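## Task

Close the lid of the tip box labelled E10 far enough that it latches, while the remaining two lids end fully open and every box still rests flat between the locators of its holder plate. The result must hold without the robot touching anything, so release the part and move the grippers away at the end.

## Robot and tools

Robot: two arms, left_arm and right_arm, each with a two-finger gripper and a wrist camera (cam_left_wrist, cam_right_wrist, each 672x504). Either arm may do the job; the idle one can be parked out of the way. The arms must not collide with or press on each other.

Scene: three holder plates H1, H2, H3, ordered from the robot's left to its right, each carrying a tip box that sits loose between locators. The box ID is printed on a white sticker on the front wall of each box. A lid latches only once its front edge is pushed fully down. Something may occasionally yank briefly on a part being held.

Frame: one shared scene frame for everything. Origin on the table surface midway between the arms; +x points away from the robot over the table, +z up, and left_arm sits toward +y. The arm names do not refer to image sides. Reported hand positions can be somewhat off, more so when reaching far.

Gripper axes: fingers extend along the gripper's +z and close along its y. end_effector_position is the midpoint between the pads when closed, roughly 2 cm short of the fingertips; closing pushes the tips about 10 mm further along +z.

The 16-number row (used by execute_actions rows and by move's target): a single flat list covering both arms, left_arm first then right_arm, 8 numbers each: x, y, z in metres, then the orientation quaternion qw, qx, qy, qz (w first), then the gripper opening. Position and quaternion are absolute targets in the scene frame, not offsets. Opening runs from -1 (closed) to +1 (fully open, 0.084 m). An arm meant to stay still must be sent its full last-reported pose plus the desired opening in every call; to hold an orientation steady, keep resending the same quaternion rather than copying a drifted reading. A target more than 0.6 m from the arm's last reported position along any gripper axis gets the call refused, and nothing is sent.

Tools:
- execute_actions {"actions": [...], "pictures": bool}. An empty list just reports state. One action {"rows": [[16 numbers], ...], "steps": n} with up to 15 rows and n at most 15 steps of 1/30 s; each row lasts one step and the final row repeats to fill the steps (default 15). One wait {"steps": n}, n up to 300, sends nothing and returns when n steps have elapsed since the previous result, counting reply time. Pictures are included unless pictures is false.
- move {"target": [16 numbers], "speed": m/s}. Drives each gripper in a straight line toward its absolute pose; both paths finish together, lasting 0.5 to 10 s (cut off at 10 s). Speed 0.002 to 0.5, default 0.25; rotation capped at twice that in rad/s. Openings are sent at the start. Paths ignore obstacles and the other arm; grippers lag, can wander, and may overshoot speed near full arm extension. The result adds a move: line with the ending (done, off_target, moving, held, fault), any limits (paced = target clipped; held = some steps blocked, after which the arm can lurch fast) and each gripper's distance to its pose. If only one arm is named, the other finished fine.
- wait {"seconds": 0 to 10}: lets time pass, sends nothing.
- zoom_image {"camera", "region": [x0, y0, x1, y1]} in pixels of that camera's latest image, top-left origin, at most 504x504; useful for reading stickers.
- finished_scene {"scene": number of the current scene}: ends and grades it irreversibly; the result gives the next task. Sending a reply with no tool call ends everything.

Motion details: each step the commanded pose is clipped to 70 mm and 16 degrees from the measured pose; damped IK favours position over orientation. After an action the arm only continues to its last clipped pose, so check results and resend the remainder. Joint targets move at most 3.14 rad/s. Elbows stop just before straight. The simulation keeps running while replies are being written. A result with nothing kept back shows a Hand target line per arm.

Results: state line per arm with position, quaternion, velocities and grip_measured (measured opening, same scale as the command). A pose unreachable line and HELD marks mean the clearance check altered or blocked that arm's command on those steps. MOTOR HOT appears from 65 °C; at 80 °C an OVER-TEMPERATURE FAULT brakes the arm until cool. Holding loads heats motors.

Gripping: to hold something, command an opening well below grip_measured; the gap sets squeeze force (about 24 N per pad, up to ~6 cm wide objects). Fast closing squeezes harder.

Cautions: nothing may leave the table, since that ends the scene. Fast contacts and targets set deep past a surface push hard. Torque limits (N m): waist 46.5, shoulder 46.5, elbow 27.9, forearm roll 27.9, wrist pitch 18.6, wrist roll 18.6; reaching one triggers a TORQUE FAULT: the arm backs off, freezes 10 s and drops the rest of the call. Press lids gently, keep boxes seated, avoid knocking the open lids shut, then release and retract.

Each tool is called in YAML: its name, and indented under it one key for each argument.

## Session

execute_actions:
  actions: []

Scene clock: 0.00 s of 7200.00 s.
left_arm: end_effector_position=(+0.2694, +0.5477, +0.2837) grip_measured=+1.00 end_effector_quat_wxyz=(+0.381, -0.137, +0.859, -0.313) end_effector_velocity=(-0.000, +0.001, +0.000) end_effector_angular_velocity=(+0.002, -0.000, +0.001) | right_arm: end_effector_position=(+0.1781, -0.4293, +0.1882) grip_measured=+1.00 end_effector_quat_wxyz=(+0.286, +0.051, +0.861, +0.418) end_effector_velocity=(-0.000, +0.000, -0.000) end_effector_angular_velocity=(-0.000, -0.000, -0.000)
Joint positions: left_arm=[ 1.339 -0.534 -0.537 -1.047  1.4   -1.934  0.084] | right_arm=[-1.514 -0.571 -0.287  0.545  1.793  1.494  0.084]
Joint velocities: left_arm=[ 0.001 -0.001 -0.     0.001 -0.    -0.    -0.   ] | right_arm=[-0. -0.  0. -0. -0. -0.  0.]
Motor temperatures (°C, as the motors report them): left_arm=[31 31 29 32 35 36] | right_arm=[33 33 32 32 33 31]
Hand target (left_arm): +0.269, +0.548, +0.284; +0.381, -0.137, +0.859, -0.313
Hand target (right_arm): +0.178, -0.429, +0.188; +0.286, +0.051, +0.861, +0.418

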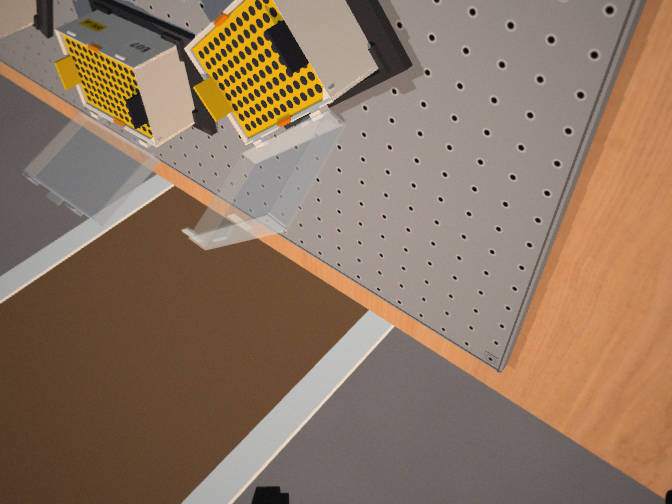

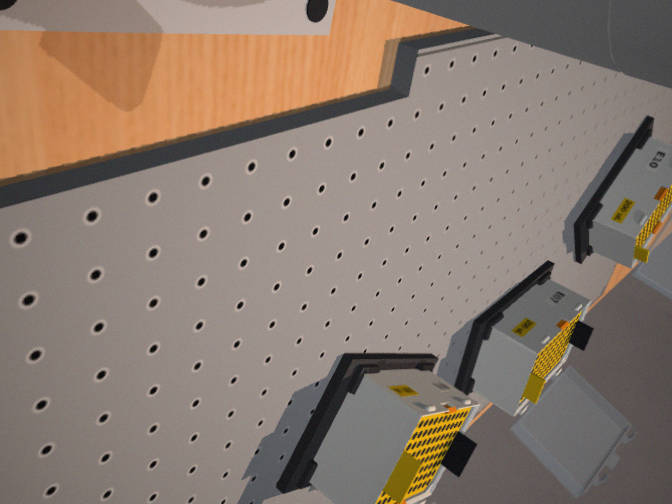

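move:
  target: [0.30,0.25,0.40,0,0.0,1,0,1,0.1781,-0.4293,0.1882,0.286,0.051,0.861,0.418,1]

Scene clock: 9.27 s of 7200.00 s.
left_arm: end_effector_position=(+0.3012, +0.2512, +0.4004) grip_measured=+1.00 end_effector_quat_wxyz=(+0.002, -0.001, +1.000, +0.003) end_effector_velocity=(+0.000, -0.001, +0.001) end_effector_angular_velocity=(+0.006, +0.010, -0.001) | right_arm: end_effector_position=(+0.1781, -0.4293, +0.1882) grip_measured=+1.00 end_effector_quat_wxyz=(+0.286, +0.051, +0.861, +0.418) end_effector_velocity=(+0.000, -0.000, -0.000) end_effector_angular_velocity=(-0.001, -0.001, +0.001)
Joint positions: left_arm=[-0.154 -0.381 -1.259  0.008  1.638 -3.495  0.084] | right_arm=[-1.514 -0.571 -0.287  0.545  1.793  1.496  0.084]
Joint velocities: left_arm=[-0.005  0.015 -0.019  0.002  0.015 -0.004 -0.   ] | right_arm=[ 0.    -0.    -0.     0.    -0.    -0.002  0.   ]
Motor temperatures (°C, as the motors report them): left_arm=[31 31 33 32 35 36] | right_arm=[33 33 35 32 33 31]
Hand target (left_arm): +0.301, +0.251, +0.400; +0.001, -0.001, +1.000, +0.004
Hand target (right_arm): +0.178, -0.429, +0.188; +0.286, +0.051, +0.861, +0.418
Off the commanded pose (left_arm): 0.002 m, 0 deg.
Off the commanded pose (right_arm): 0.000 m, 0 deg.
After step 90, 3.57 s passed at rest.
move: done
camera_calibration (this result's frames):
cam_left_wrist: T_world_to_cam=[[0.00567412, 0.99995, 0.00828859, -0.221593], [0.999977, -0.00564336, -0.00372976, -0.2276], [-0.0036828, 0.00830956, -0.999959, 0.531107], [0, 0, 0, 1]] pos_world=[0.230809, 0.215884, 0.532073]
cam_right_wrist: T_world_to_cam=[[-0.148208, 0.644488, 0.750113, 0.200299], [0.846233, -0.309873, 0.433438, -0.29421], [0.511785, 0.69901, -0.499461, 0.430021], [0, 0, 0, 1]] pos_world=[0.0585776, -0.520847, 0.192053]

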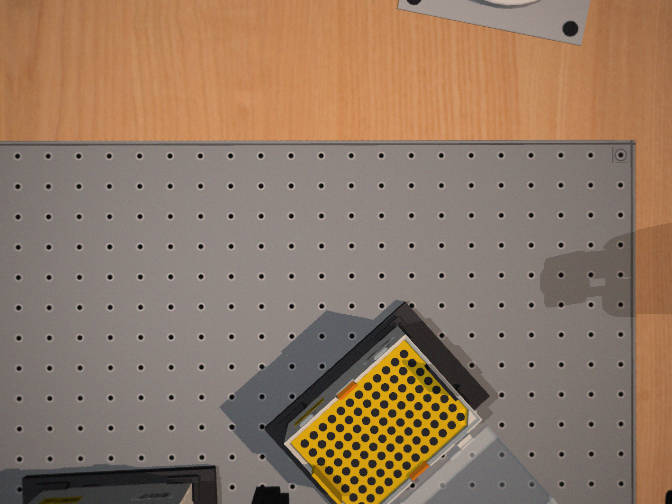

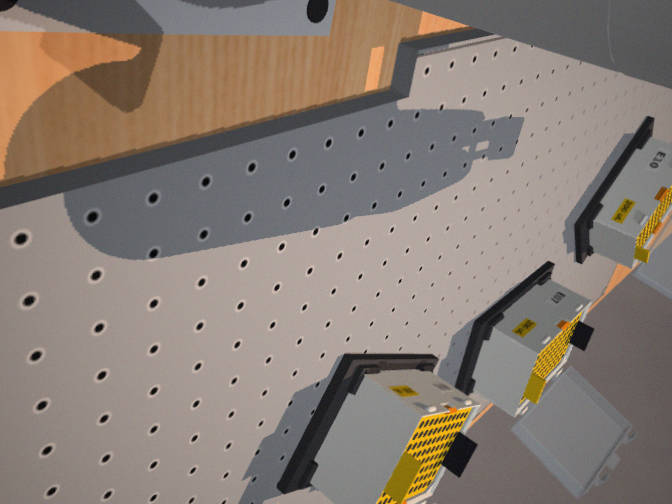

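move:
  target: [0.47,0.27,0.40,0,0.0,1,0,1,0.1781,-0.4293,0.1882,0.286,0.051,0.861,0.418,1]

Scene clock: 13.40 s of 7200.00 s.
left_arm: end_effector_position=(+0.4696, +0.2702, +0.3998) grip_measured=+1.00 end_effector_quat_wxyz=(+0.000, -0.000, +1.000, -0.000) end_effector_velocity=(+0.002, -0.001, -0.000) end_effector_angular_velocity=(+0.001, +0.008, -0.003) | right_arm: end_effector_position=(+0.1781, -0.4293, +0.1882) grip_measured=+1.00 end_effector_quat_wxyz=(+0.286, +0.051, +0.861, +0.418) end_effector_velocity=(+0.000, -0.000, -0.000) end_effector_angular_velocity=(-0.001, -0.000, +0.000)
Joint positions: left_arm=[-0.002  0.19  -1.872 -0.     1.681 -3.341  0.084] | right_arm=[-1.514 -0.571 -0.287  0.545  1.793  1.496  0.084]
Joint velocities: left_arm=[-0.001  0.018 -0.024 -0.     0.014  0.002 -0.   ] | right_arm=[ 0.    -0.    -0.     0.    -0.001 -0.     0.   ]
Motor temperatures (°C, as the motors report them): left_arm=[31 31 34 32 35 36] | right_arm=[33 33 36 32 33 31]
Hand target (left_arm): +0.470, +0.270, +0.400; -0.000, -0.000, +1.000, -0.000
Hand target (right_arm): +0.178, -0.429, +0.188; +0.286, +0.051, +0.861, +0.418
Off the commanded pose (left_arm): 0.000 m, 0 deg.
Off the commanded pose (right_arm): 0.000 m, 0 deg.
move: done
camera_calibration (this result's frames):
cam_left_wrist: T_world_to_cam=[[0.00842858, 0.999964, 0.000900781, -0.23992], [0.99994, -0.00842213, -0.00694098, -0.393841], [-0.00693315, 0.00095923, -0.999976, 0.534512], [0, 0, 0, 1]] pos_world=[0.399545, 0.236081, 0.531981]
cam_right_wrist: T_world_to_cam=[[-0.148206, 0.644489, 0.750112, 0.200299], [0.846233, -0.309874, 0.433438, -0.294211], [0.511786, 0.699008, -0.499463, 0.430021], [0, 0, 0, 1]] pos_world=[0.0585776, -0.520847, 0.192054]

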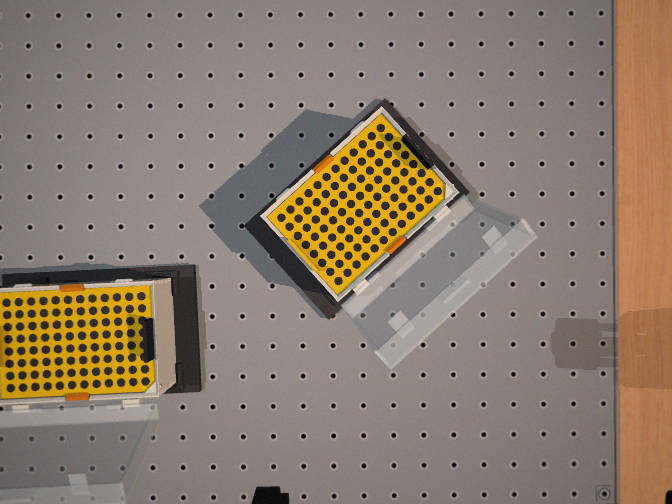

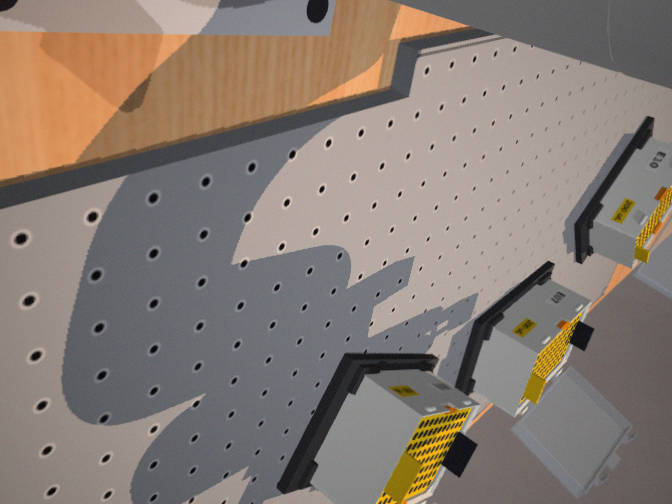

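move:
  target: [0.475,0.357,0.14,0,0.0,1,0,-1,0.1781,-0.4293,0.1882,0.286,0.051,0.861,0.418,1]

move:
  target: [0.40,0.288,0.15,0,0.0,1,0,-1,0.1781,-0.4293,0.1882,0.286,0.051,0.861,0.418,1]
  speed: 0.08

Scene clock: 28.13 s of 7200.00 s.
left_arm: end_effector_position=(+0.4741, +0.3567, +0.1407) grip_measured=-1.00 end_effector_quat_wxyz=(+0.000, +0.001, +1.000, -0.001) end_effector_velocity=(-0.001, +0.001, -0.005) end_effector_angular_velocity=(-0.000, +0.007, +0.001) | right_arm: end_effector_position=(+0.1781, -0.4293, +0.1882) grip_measured=+1.00 end_effector_quat_wxyz=(+0.286, +0.051, +0.861, +0.418) end_effector_velocity=(-0.000, +0.000, -0.000) end_effector_angular_velocity=(+0.000, +0.000, -0.000)
Joint positions: left_arm=[ 0.167  0.209 -1.141 -0.001  0.931 -3.168  0.   ] | right_arm=[-1.514 -0.571 -0.287  0.545  1.793  1.496  0.084]
Joint velocities: left_arm=[ 0.003  0.008  0.005 -0.    -0.006  0.002  0.   ] | right_arm=[-0.     0.     0.    -0.     0.     0.001 -0.   ]
Motor temperatures (°C, as the motors report them): left_arm=[31 32 35 32 36 36] | right_arm=[33 33 39 32 33 31]
Hand target (left_arm): +0.474, +0.357, +0.140; -0.000, +0.001, +1.000, -0.001
Hand target (right_arm): +0.178, -0.429, +0.188; +0.286, +0.051, +0.861, +0.418
Off the commanded pose (left_arm): 0.001 m, 0 deg.
Off the commanded pose (right_arm): 0.000 m, 0 deg.
After step 90, 10.07 s passed at rest.
move: done
camera_calibration (this result's frames):
cam_left_wrist: T_world_to_cam=[[0.010724, 0.999942, 0.000412188, -0.32718], [0.999918, -0.0107209, -0.00698025, -0.398508], [-0.00697542, 0.000487011, -0.999976, 0.275556], [0, 0, 0, 1]] pos_world=[0.403906, 0.322754, 0.272902]
cam_right_wrist: T_world_to_cam=[[-0.148206, 0.644489, 0.750112, 0.200299], [0.846233, -0.309874, 0.433438, -0.294211], [0.511786, 0.699008, -0.499463, 0.430021], [0, 0, 0, 1]] pos_world=[0.0585776, -0.520847, 0.192054]

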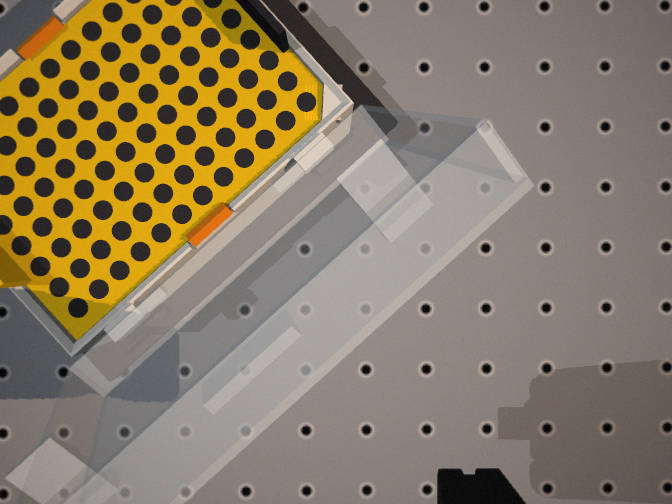

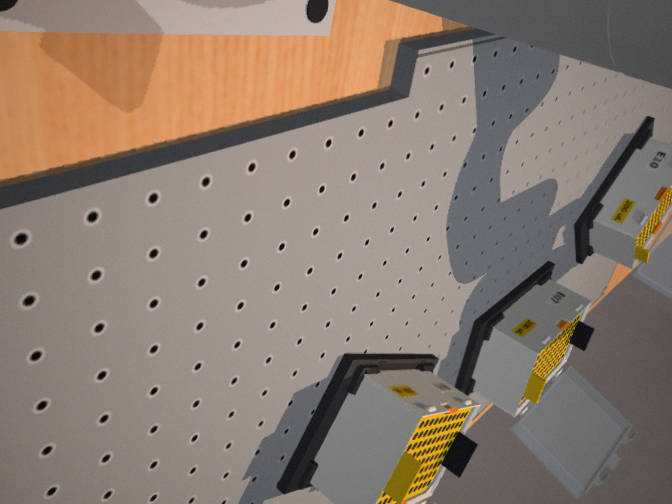

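Scene clock: 29.83 s of 7200.00 s.
left_arm: end_effector_position=(+0.4003, +0.2882, +0.1501) grip_measured=-1.00 end_effector_quat_wxyz=(+0.000, -0.000, +1.000, +0.000) end_effector_velocity=(-0.001, -0.001, +0.001) end_effector_angular_velocity=(+0.000, -0.001, -0.002) | right_arm: end_effector_position=(+0.1781, -0.4293, +0.1882) grip_measured=+1.00 end_effector_quat_wxyz=(+0.286, +0.051, +0.861, +0.418) end_effector_velocity=(+0.000, +0.000, -0.000) end_effector_angular_velocity=(+0.003, +0.001, -0.001)
Joint positions: left_arm=[ 0.006 -0.014 -0.891  0.001  0.905 -3.333  0.   ] | right_arm=[-1.514 -0.571 -0.287  0.545  1.793  1.496  0.084]
Joint velocities: left_arm=[-0.004 -0.005  0.003  0.     0.001 -0.002  0.   ] | right_arm=[ 0.     0.002  0.    -0.    -0.     0.001  0.   ]
Motor temperatures (°C, as the motors report them): left_arm=[31 32 35 32 36 36] | right_arm=[33 33 39 32 33 31]
Hand target (left_arm): +0.400, +0.288, +0.150; +0.000, +0.000, +1.000, +0.000
Hand target (right_arm): +0.178, -0.429, +0.188; +0.286, +0.051, +0.861, +0.418
Off the commanded pose (left_arm): 0.000 m, 0 deg.
Off the commanded pose (right_arm): 0.000 m, 0 deg.
move: done
camera_calibration (this result's frames):
cam_left_wrist: T_world_to_cam=[[0.00838154, 0.999963, 0.00198334, -0.257204], [0.999939, -0.00836715, -0.00715475, -0.326063], [-0.00713789, 0.00204319, -0.999972, 0.284117], [0, 0, 0, 1]] pos_world=[0.330227, 0.253885, 0.282287]
cam_right_wrist: T_world_to_cam=[[-0.148205, 0.644489, 0.750112, 0.200299], [0.846233, -0.309874, 0.433438, -0.294211], [0.511787, 0.699007, -0.499463, 0.43002], [0, 0, 0, 1]] pos_world=[0.0585776, -0.520847, 0.192054]

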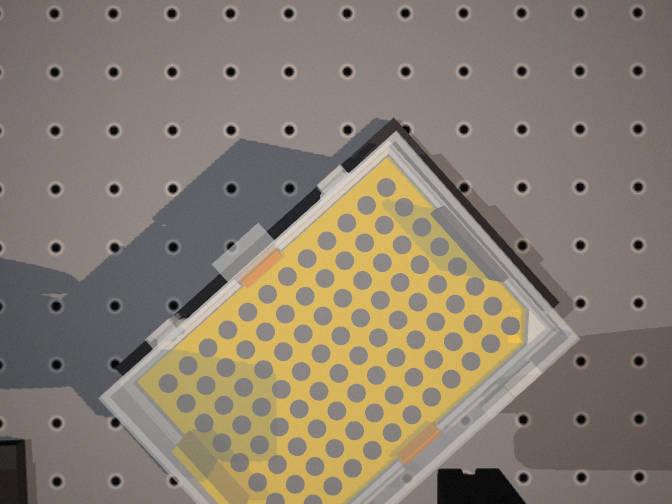

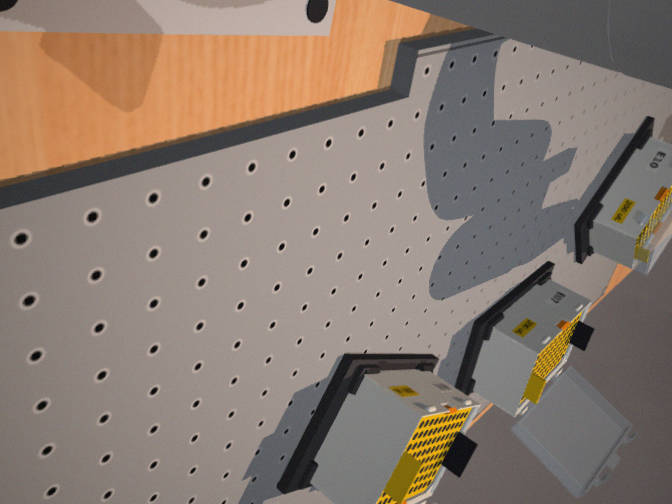

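move:
  target: [0.342,0.234,0.15,0,0.0,1,0,-1,0.1781,-0.4293,0.1882,0.286,0.051,0.861,0.418,1]

move:
  target: [0.342,0.234,0.10,0,0.0,1,0,-1,0.1781,-0.4293,0.1882,0.286,0.051,0.861,0.418,1]
  speed: 0.03

Scene clock: 35.70 s of 7200.00 s.
left_arm: end_effector_position=(+0.3424, +0.2342, +0.1501) grip_measured=-1.00 end_effector_quat_wxyz=(+0.000, -0.000, +1.000, +0.000) end_effector_velocity=(-0.002, -0.001, +0.000) end_effector_angular_velocity=(+0.001, +0.001, +0.002) | right_arm: end_effector_position=(+0.1781, -0.4293, +0.1882) grip_measured=+1.00 end_effector_quat_wxyz=(+0.286, +0.051, +0.861, +0.418) end_effector_velocity=(-0.000, -0.000, +0.000) end_effector_angular_velocity=(-0.000, +0.000, -0.000)
Joint positions: left_arm=[-0.154 -0.152 -0.74   0.001  0.892 -3.493  0.   ] | right_arm=[-1.514 -0.571 -0.287  0.545  1.793  1.496  0.084]
Joint velocities: left_arm=[-0.005 -0.005  0.004  0.002  0.002 -0.008  0.   ] | right_arm=[ 0.     0.    -0.001  0.    -0.     0.     0.   ]
Motor temperatures (°C, as the motors report them): left_arm=[31 32 35 32 36 36] | right_arm=[33 33 39 32 33 31]
Hand target (left_arm): +0.342, +0.234, +0.150; +0.000, +0.000, +1.000, +0.000
Hand target (right_arm): +0.178, -0.429, +0.188; +0.286, +0.051, +0.861, +0.418
Off the commanded pose (left_arm): 0.000 m, 0 deg.
Off the commanded pose (right_arm): 0.000 m, 0 deg.
After step 90, 1.93 s passed at rest.
move: done
camera_calibration (this result's frames):
cam_left_wrist: T_world_to_cam=[[0.00823428, 0.999964, 0.00187832, -0.202742], [0.999941, -0.00822074, -0.00710508, -0.268627], [-0.00708938, 0.00193671, -0.999973, 0.283761], [0, 0, 0, 1]] pos_world=[0.272293, 0.199977, 0.282226]
cam_right_wrist: T_world_to_cam=[[-0.148206, 0.644489, 0.750112, 0.200299], [0.846233, -0.309874, 0.433438, -0.294211], [0.511786, 0.699008, -0.499463, 0.430021], [0, 0, 0, 1]] pos_world=[0.0585776, -0.520847, 0.192054]

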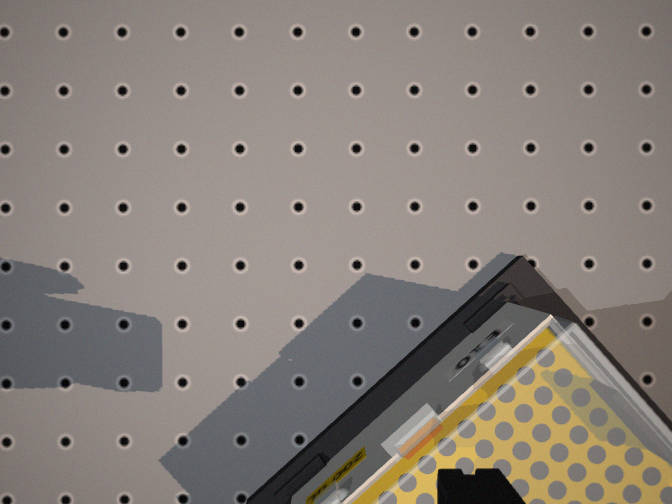

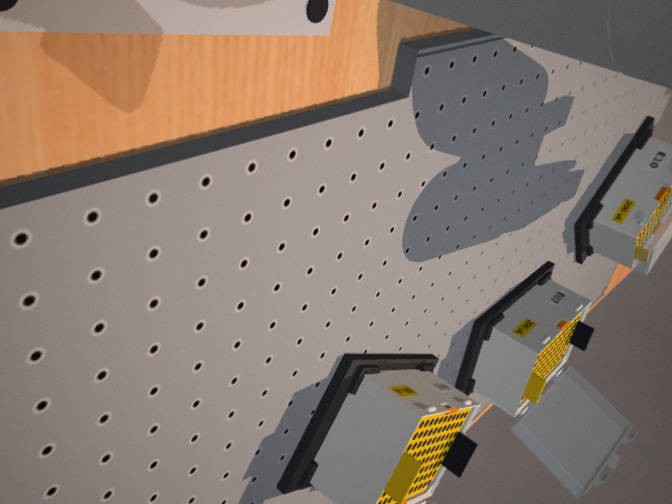

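Scene clock: 37.67 s of 7200.00 s.
left_arm: end_effector_position=(+0.3473, +0.2320, +0.1075) grip_measured=-1.00 end_effector_quat_wxyz=(+0.009, +0.000, +1.000, -0.003) end_effector_velocity=(+0.002, +0.000, +0.001) end_effector_angular_velocity=(-0.001, -0.005, -0.001) | right_arm: end_effector_position=(+0.1781, -0.4293, +0.1882) grip_measured=+1.00 end_effector_quat_wxyz=(+0.286, +0.051, +0.861, +0.418) end_effector_velocity=(+0.000, -0.000, -0.000) end_effector_angular_velocity=(-0.001, +0.000, -0.000)
Joint positions: left_arm=[-0.154 -0.064 -0.689 -0.     0.735 -3.492  0.   ] | right_arm=[-1.514 -0.571 -0.287  0.545  1.793  1.496  0.084]
Joint velocities: left_arm=[ 0.002 -0.001 -0.002  0.001 -0.003  0.002  0.   ] | right_arm=[ 0.    -0.001  0.     0.    -0.    -0.    -0.   ]
Motor temperatures (°C, as the motors report them): left_arm=[31 32 35 32 36 36] | right_arm=[33 33 39 32 33 31]
Hand target (left_arm): +0.342, +0.234, +0.100; -0.000, +0.000, +1.000, -0.000
Hand target (right_arm): +0.178, -0.429, +0.188; +0.286, +0.051, +0.861, +0.418
Off the commanded pose (left_arm): 0.009 m, 1 deg.
Off the commanded pose (right_arm): 0.000 m, 0 deg.
move: off_target (left_arm)
camera_calibration (this result's frames):
cam_left_wrist: T_world_to_cam=[[0.00866905, 0.99995, -0.00495463, -0.199908], [0.999913, -0.00861948, 0.00993909, -0.275665], [0.00989589, -0.00504037, -0.999938, 0.236976], [0, 0, 0, 1]] pos_world=[0.275029, 0.198716, 0.238711]
cam_right_wrist: T_world_to_cam=[[-0.148206, 0.644489, 0.750112, 0.200299], [0.846233, -0.309874, 0.433438, -0.294211], [0.511786, 0.699007, -0.499463, 0.430021], [0, 0, 0, 1]] pos_world=[0.0585776, -0.520847, 0.192054]

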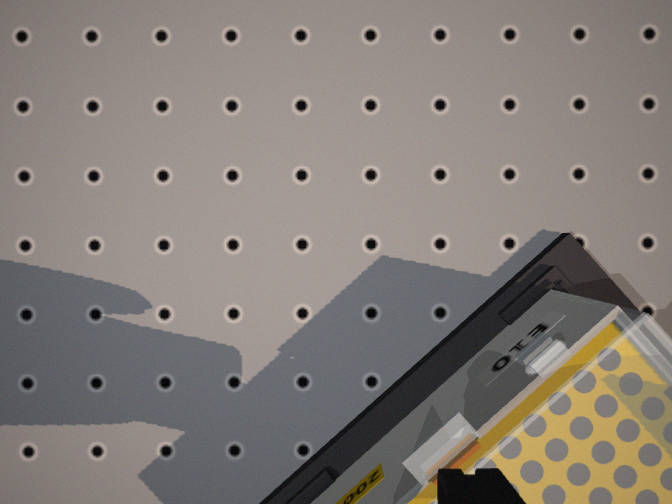

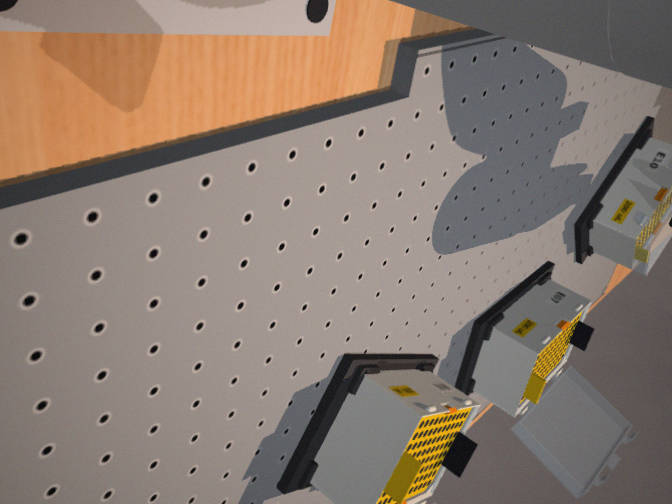

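Tab now appears over the orange catch; retreat and check.

move:
  target: [0.30,0.20,0.25,0,0.0,1,0,-1,0.1781,-0.4293,0.1882,0.286,0.051,0.861,0.418,1]

Scene clock: 41.27 s of 7200.00 s.
left_arm: end_effector_position=(+0.3006, +0.2002, +0.2495) grip_measured=-1.00 end_effector_quat_wxyz=(-0.000, -0.001, +1.000, +0.001) end_effector_velocity=(+0.001, -0.001, +0.004) end_effector_angular_velocity=(-0.003, -0.005, +0.001) | right_arm: end_effector_position=(+0.1781, -0.4293, +0.1882) grip_measured=+1.00 end_effector_quat_wxyz=(+0.286, +0.051, +0.861, +0.418) end_effector_velocity=(-0.000, +0.000, +0.000) end_effector_angular_velocity=(+0.000, -0.000, +0.001)
Joint positions: left_arm=[-0.278 -0.348 -0.853  0.001  1.201 -3.618  0.   ] | right_arm=[-1.514 -0.571 -0.287  0.545  1.793  1.496  0.084]
Joint velocities: left_arm=[-0.001 -0.003 -0.008 -0.     0.006 -0.003  0.   ] | right_arm=[ 0.     0.001 -0.    -0.     0.    -0.    -0.   ]
Motor temperatures (°C, as the motors report them): left_arm=[31 32 34 32 36 36] | right_arm=[33 33 40 32 33 31]
Hand target (left_arm): +0.301, +0.200, +0.250; +0.000, -0.001, +1.000, +0.000
Hand target (right_arm): +0.178, -0.429, +0.188; +0.286, +0.051, +0.861, +0.418
Off the commanded pose (left_arm): 0.001 m, 0 deg.
Off the commanded pose (right_arm): 0.000 m, 0 deg.
move: done
camera_calibration (this result's frames):
cam_left_wrist: T_world_to_cam=[[0.0072308, 0.99997, 0.00293101, -0.168493], [0.999945, -0.00720841, -0.00757605, -0.226563], [-0.00755469, 0.00298563, -0.999967, 0.382905], [0, 0, 0, 1]] pos_world=[0.230662, 0.165712, 0.38167]
cam_right_wrist: T_world_to_cam=[[-0.148206, 0.644489, 0.750112, 0.200299], [0.846233, -0.309874, 0.433438, -0.294211], [0.511786, 0.699008, -0.499463, 0.430021], [0, 0, 0, 1]] pos_world=[0.0585776, -0.520847, 0.192054]

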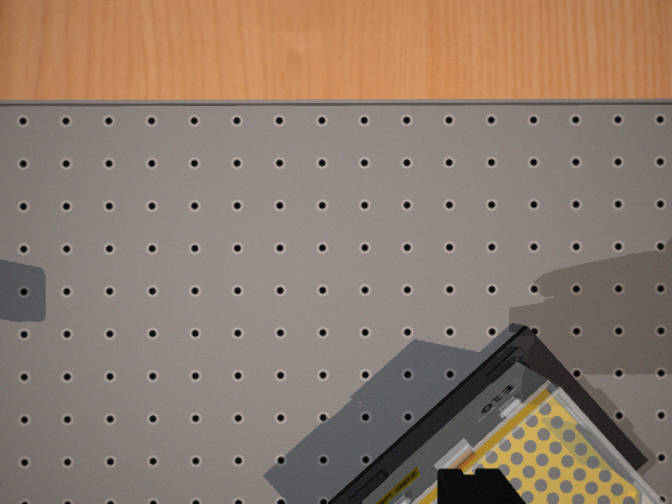

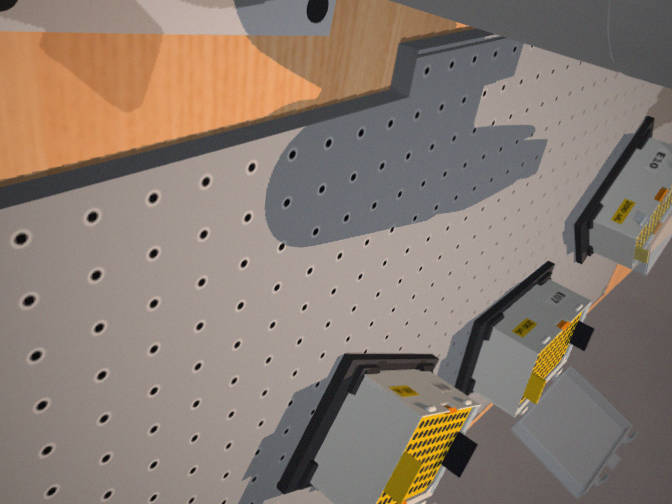

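zoom_image:
  camera: "cam_left_wrist"
  region: [380,340,660,504]

zoom_image:
  camera: "cam_right_wrist"
  region: [560,130,672,280]

Region (380, 340, 660, 504) of cam_left_wrist's 672x504 image, scaled by 1.800, with more detail than that image has; it fills the top 295 rows of this view, and the rest is white.

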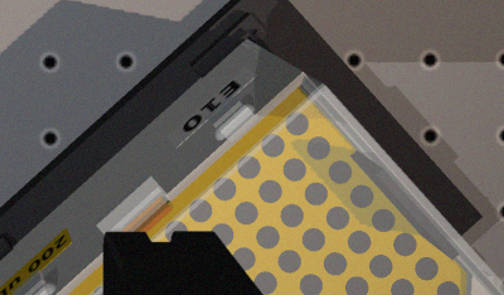

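Region (560, 130, 672, 280) of cam_right_wrist's 672x504 image, scaled by 3.360, with more detail than that image has; it fills the left 376 columns of this view, and the rest is white.

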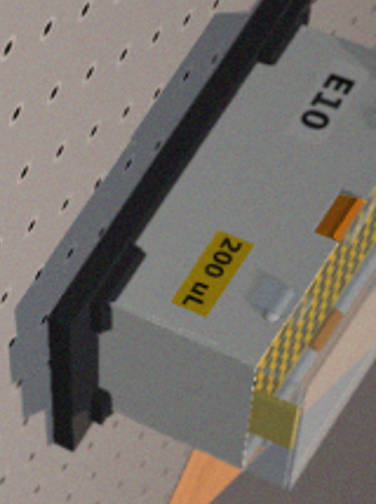

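move:
  target: [0.340,0.232,0.14,0,0.0,1,0,-1,0.1781,-0.4293,0.1882,0.286,0.051,0.861,0.418,1]

move:
  target: [0.340,0.232,0.085,0,0.0,1,0,-1,0.1781,-0.4293,0.1882,0.286,0.051,0.861,0.418,1]
  speed: 0.03

move:
  target: [0.20,0.16,0.16,0.26,0,0.966,0,-1,0.1781,-0.4293,0.1882,0.286,0.051,0.861,0.418,1]

Scene clock: 51.70 s of 7200.00 s.
left_arm: end_effector_position=(+0.3395, +0.2319, +0.1404) grip_measured=-1.00 end_effector_quat_wxyz=(+0.000, +0.000, +1.000, -0.000) end_effector_velocity=(+0.000, +0.001, -0.003) end_effector_angular_velocity=(+0.001, +0.004, +0.001) | right_arm: end_effector_position=(+0.1781, -0.4293, +0.1882) grip_measured=+1.00 end_effector_quat_wxyz=(+0.286, +0.051, +0.861, +0.418) end_effector_velocity=(-0.000, +0.000, +0.000) end_effector_angular_velocity=(+0.001, -0.000, +0.000)
Joint positions: left_arm=[-0.161 -0.142 -0.72  -0.001  0.861 -3.498  0.   ] | right_arm=[-1.514 -0.571 -0.287  0.545  1.793  1.496  0.084]
Joint velocities: left_arm=[ 0.002  0.007  0.001 -0.001 -0.005  0.001  0.   ] | right_arm=[-0.     0.    -0.    -0.     0.001  0.    -0.   ]
Motor temperatures (°C, as the motors report them): left_arm=[31 32 36 32 36 36] | right_arm=[33 33 40 32 33 31]
Hand target (left_arm): +0.339, +0.232, +0.140; -0.000, +0.000, +1.000, -0.000
Hand target (right_arm): +0.178, -0.429, +0.188; +0.286, +0.051, +0.861, +0.418
Off the commanded pose (left_arm): 0.001 m, 0 deg.
Off the commanded pose (right_arm): 0.000 m, 0 deg.
After step 90, 6.33 s passed at rest.
move: done
camera_calibration (this result's frames):
cam_left_wrist: T_world_to_cam=[[0.00944008, 0.999955, 0.000526309, -0.200548], [0.999928, -0.00943596, -0.00735298, -0.26555], [-0.00734769, 0.000595684, -0.999973, 0.2745], [0, 0, 0, 1]] pos_world=[0.269441, 0.197869, 0.272646]
cam_right_wrist: T_world_to_cam=[[-0.148206, 0.644489, 0.750112, 0.200299], [0.846233, -0.309874, 0.433438, -0.294211], [0.511786, 0.699007, -0.499463, 0.430021], [0, 0, 0, 1]] pos_world=[0.0585776, -0.520847, 0.192054]

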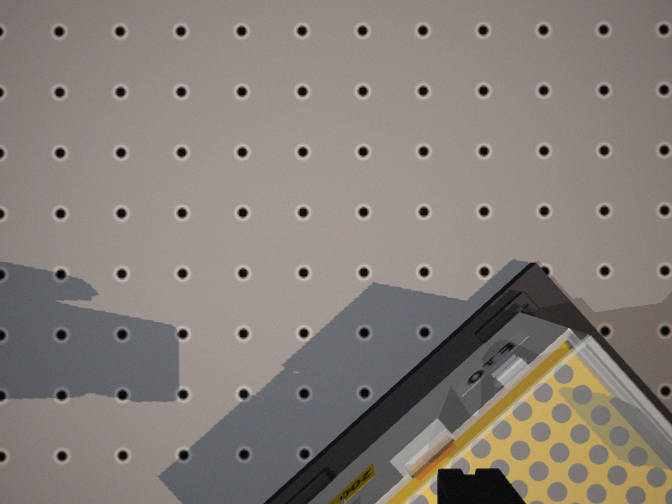

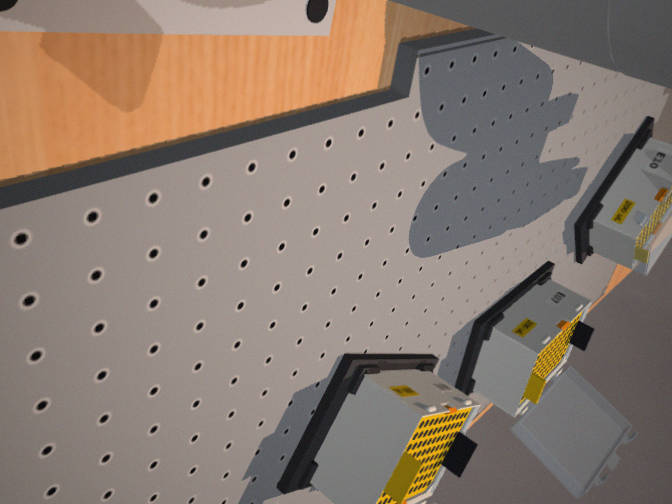

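Scene clock: 53.87 s of 7200.00 s.
left_arm: end_effector_position=(+0.3557, +0.2260, +0.1065) grip_measured=-1.00 end_effector_quat_wxyz=(+0.025, +0.000, +1.000, -0.010) end_effector_velocity=(+0.000, -0.000, -0.000) end_effector_angular_velocity=(+0.000, +0.001, +0.000) | right_arm: end_effector_position=(+0.1781, -0.4293, +0.1882) grip_measured=+1.00 end_effector_quat_wxyz=(+0.286, +0.051, +0.861, +0.418) end_effector_velocity=(-0.000, +0.000, -0.000) end_effector_angular_velocity=(-0.000, -0.000, +0.000)
Joint positions: left_arm=[-0.161 -0.052 -0.689 -0.001  0.688 -3.499  0.   ] | right_arm=[-1.514 -0.571 -0.287  0.545  1.793  1.496  0.084]
Joint velocities: left_arm=[-0.001  0.002 -0.002 -0.     0.001 -0.001  0.   ] | right_arm=[-0. -0.  0. -0.  0. -0. -0.]
Motor temperatures (°C, as the motors report them): left_arm=[31 32 35 32 36 36] | right_arm=[33 33 40 32 33 31]
Hand target (left_arm): +0.339, +0.232, +0.086; -0.000, +0.000, +1.000, -0.000
Hand target (right_arm): +0.178, -0.429, +0.188; +0.286, +0.051, +0.861, +0.418
Off the commanded pose (left_arm): 0.027 m, 3 deg.
Off the commanded pose (right_arm): 0.000 m, 0 deg.
move: off_target (left_arm)
camera_calibration (this result's frames):
cam_left_wrist: T_world_to_cam=[[0.00918644, 0.999811, -0.0171173, -0.192831], [0.999056, -0.00844996, 0.0426117, -0.287245], [0.042459, -0.0174926, -0.998945, 0.226957], [0, 0, 0, 1]] pos_world=[0.279109, 0.194337, 0.235657]
cam_right_wrist: T_world_to_cam=[[-0.148206, 0.644489, 0.750112, 0.200299], [0.846233, -0.309874, 0.433438, -0.294211], [0.511786, 0.699007, -0.499463, 0.430021], [0, 0, 0, 1]] pos_world=[0.0585776, -0.520847, 0.192054]

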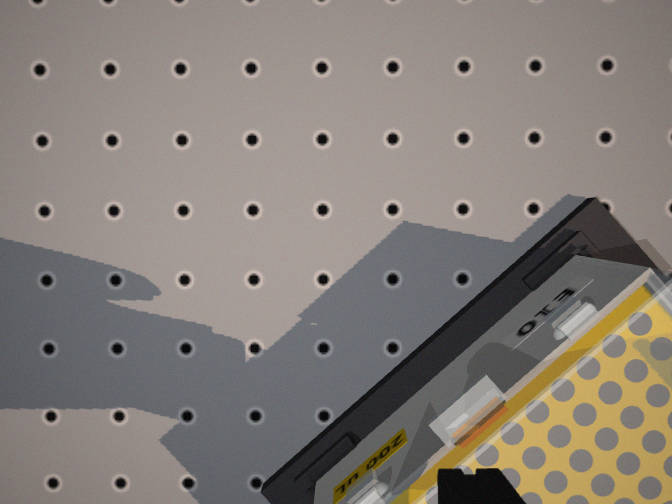

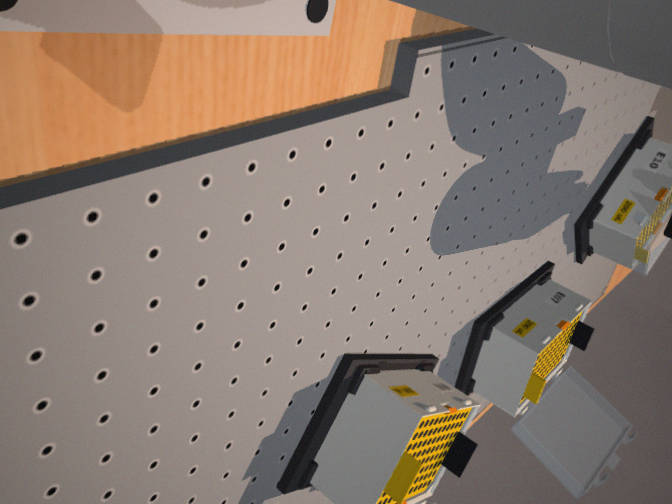

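Scene clock: 55.53 s of 7200.00 s.
left_arm: end_effector_position=(+0.2009, +0.1599, +0.1603) grip_measured=-1.00 end_effector_quat_wxyz=(+0.261, -0.000, +0.965, -0.000) end_effector_velocity=(-0.003, +0.001, -0.001) end_effector_angular_velocity=(+0.010, -0.003, +0.004) | right_arm: end_effector_position=(+0.1781, -0.4293, +0.1882) grip_measured=+1.00 end_effector_quat_wxyz=(+0.286, +0.051, +0.861, +0.418) end_effector_velocity=(-0.000, -0.000, +0.000) end_effector_angular_velocity=(-0.001, -0.000, +0.000)
Joint positions: left_arm=[-0.752 -0.742 -0.192  0.667  0.723 -4.553  0.   ] | right_arm=[-1.514 -0.571 -0.287  0.545  1.793  1.496  0.084]
Joint velocities: left_arm=[-0.018 -0.001 -0.001  0.008  0.02  -0.02   0.   ] | right_arm=[-0.    -0.001 -0.    -0.    -0.    -0.     0.   ]
Motor temperatures (°C, as the motors report them): left_arm=[31 32 35 32 36 36] | right_arm=[33 33 40 32 33 31]
Hand target (left_arm): +0.201, +0.160, +0.160; +0.261, +0.000, +0.965, +0.000
Hand target (right_arm): +0.178, -0.429, +0.188; +0.286, +0.051, +0.861, +0.418
Off the commanded pose (left_arm): 0.001 m, 0 deg.
Off the commanded pose (right_arm): 0.000 m, 0 deg.
move: done
camera_calibration (this result's frames):
cam_left_wrist: T_world_to_cam=[[0.00651961, 0.999964, 0.0053953, -0.127462], [0.867717, -0.00833888, 0.496989, -0.181896], [0.497016, 0.00144141, -0.86774, 0.170721], [0, 0, 0, 1]] pos_world=[0.0738138, 0.125695, 0.23923]
cam_right_wrist: T_world_to_cam=[[-0.148206, 0.644489, 0.750112, 0.200299], [0.846233, -0.309874, 0.433438, -0.294211], [0.511786, 0.699008, -0.499463, 0.430021], [0, 0, 0, 1]] pos_world=[0.0585776, -0.520847, 0.192054]

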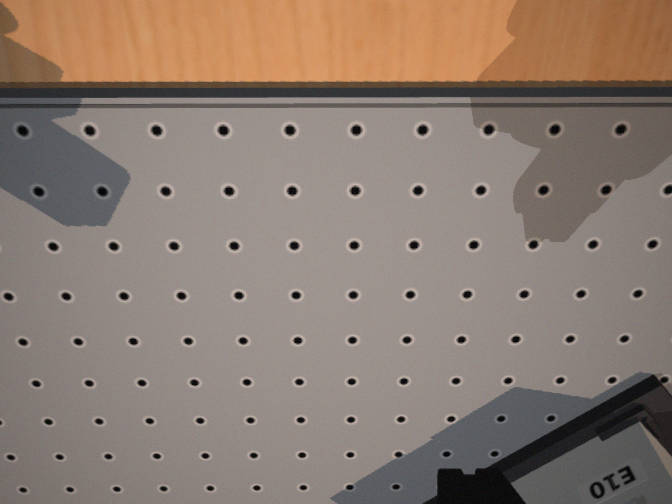

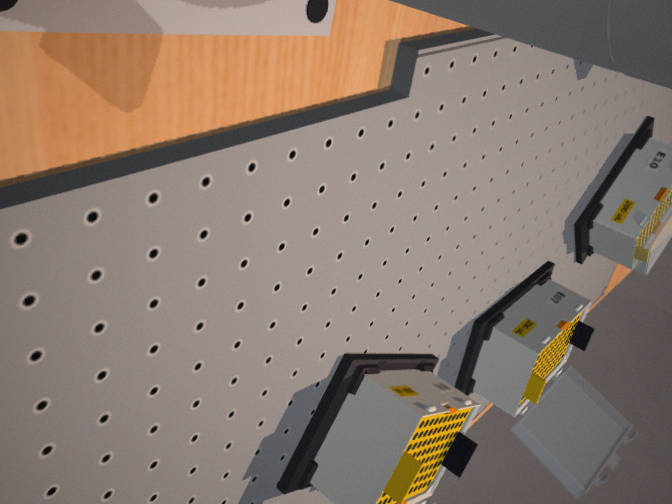

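move:
  target: [0.26,0.20,0.16,0.42,0,0.907,0,-1,0.1781,-0.4293,0.1882,0.286,0.051,0.861,0.418,1]

Scene clock: 59.90 s of 7200.00 s.
left_arm: end_effector_position=(+0.2595, +0.1998, +0.1599) grip_measured=-1.00 end_effector_quat_wxyz=(+0.419, +0.000, +0.908, -0.000) end_effector_velocity=(+0.001, -0.000, +0.000) end_effector_angular_velocity=(-0.003, -0.014, +0.002) | right_arm: end_effector_position=(+0.1781, -0.4293, +0.1882) grip_measured=+1.00 end_effector_quat_wxyz=(+0.286, +0.051, +0.861, +0.418) end_effector_velocity=(-0.000, -0.000, -0.000) end_effector_angular_velocity=(-0.001, -0.001, +0.001)
Joint positions: left_arm=[-0.506 -0.738 -0.094  1.394  0.522 -5.011  0.   ] | right_arm=[-1.514 -0.571 -0.287  0.545  1.793  1.496  0.084]
Joint velocities: left_arm=[-0.003  0.005 -0.001  0.033  0.005 -0.035  0.   ] | right_arm=[ 0.     0.    -0.    -0.    -0.    -0.001  0.   ]
Motor temperatures (°C, as the motors report them): left_arm=[31 32 35 32 36 36] | right_arm=[33 33 40 32 33 31]
Hand target (left_arm): +0.260, +0.200, +0.160; +0.420, +0.000, +0.908, -0.000
Hand target (right_arm): +0.178, -0.429, +0.188; +0.286, +0.051, +0.861, +0.418
Off the commanded pose (left_arm): 0.001 m, 0 deg.
Off the commanded pose (right_arm): 0.000 m, 0 deg.
move: done
camera_calibration (this result's frames):
cam_left_wrist: T_world_to_cam=[[0.00520364, 0.999964, 0.00672143, -0.167613], [0.654354, -0.00848768, 0.756141, -0.218354], [0.756171, 0.000463511, -0.654374, 0.0400307], [0, 0, 0, 1]] pos_world=[0.113483, 0.165735, 0.192428]
cam_right_wrist: T_world_to_cam=[[-0.148206, 0.644489, 0.750112, 0.200299], [0.846233, -0.309874, 0.433438, -0.294211], [0.511786, 0.699007, -0.499463, 0.430021], [0, 0, 0, 1]] pos_world=[0.0585776, -0.520847, 0.192054]

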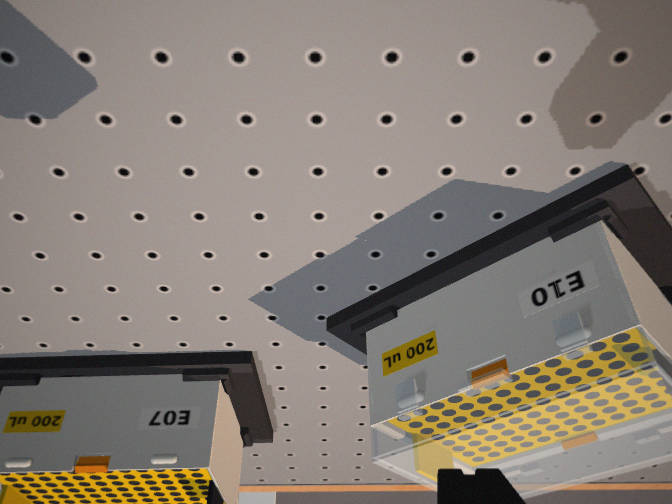

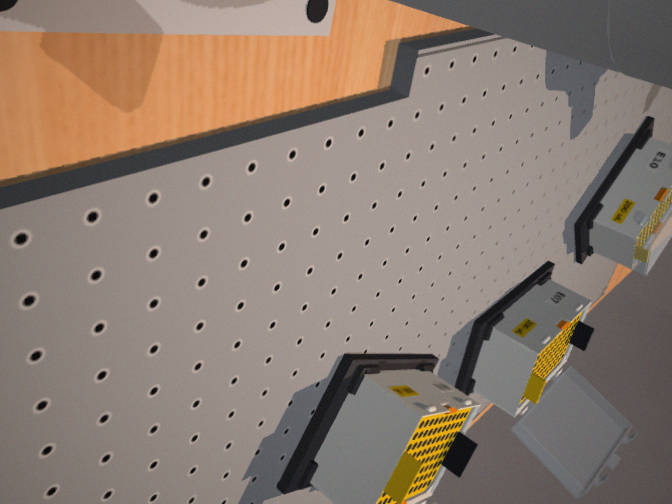

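Tab overlaps the catch; latched.

finished_scene:
  scene: 1

The scene is finished: the task was done.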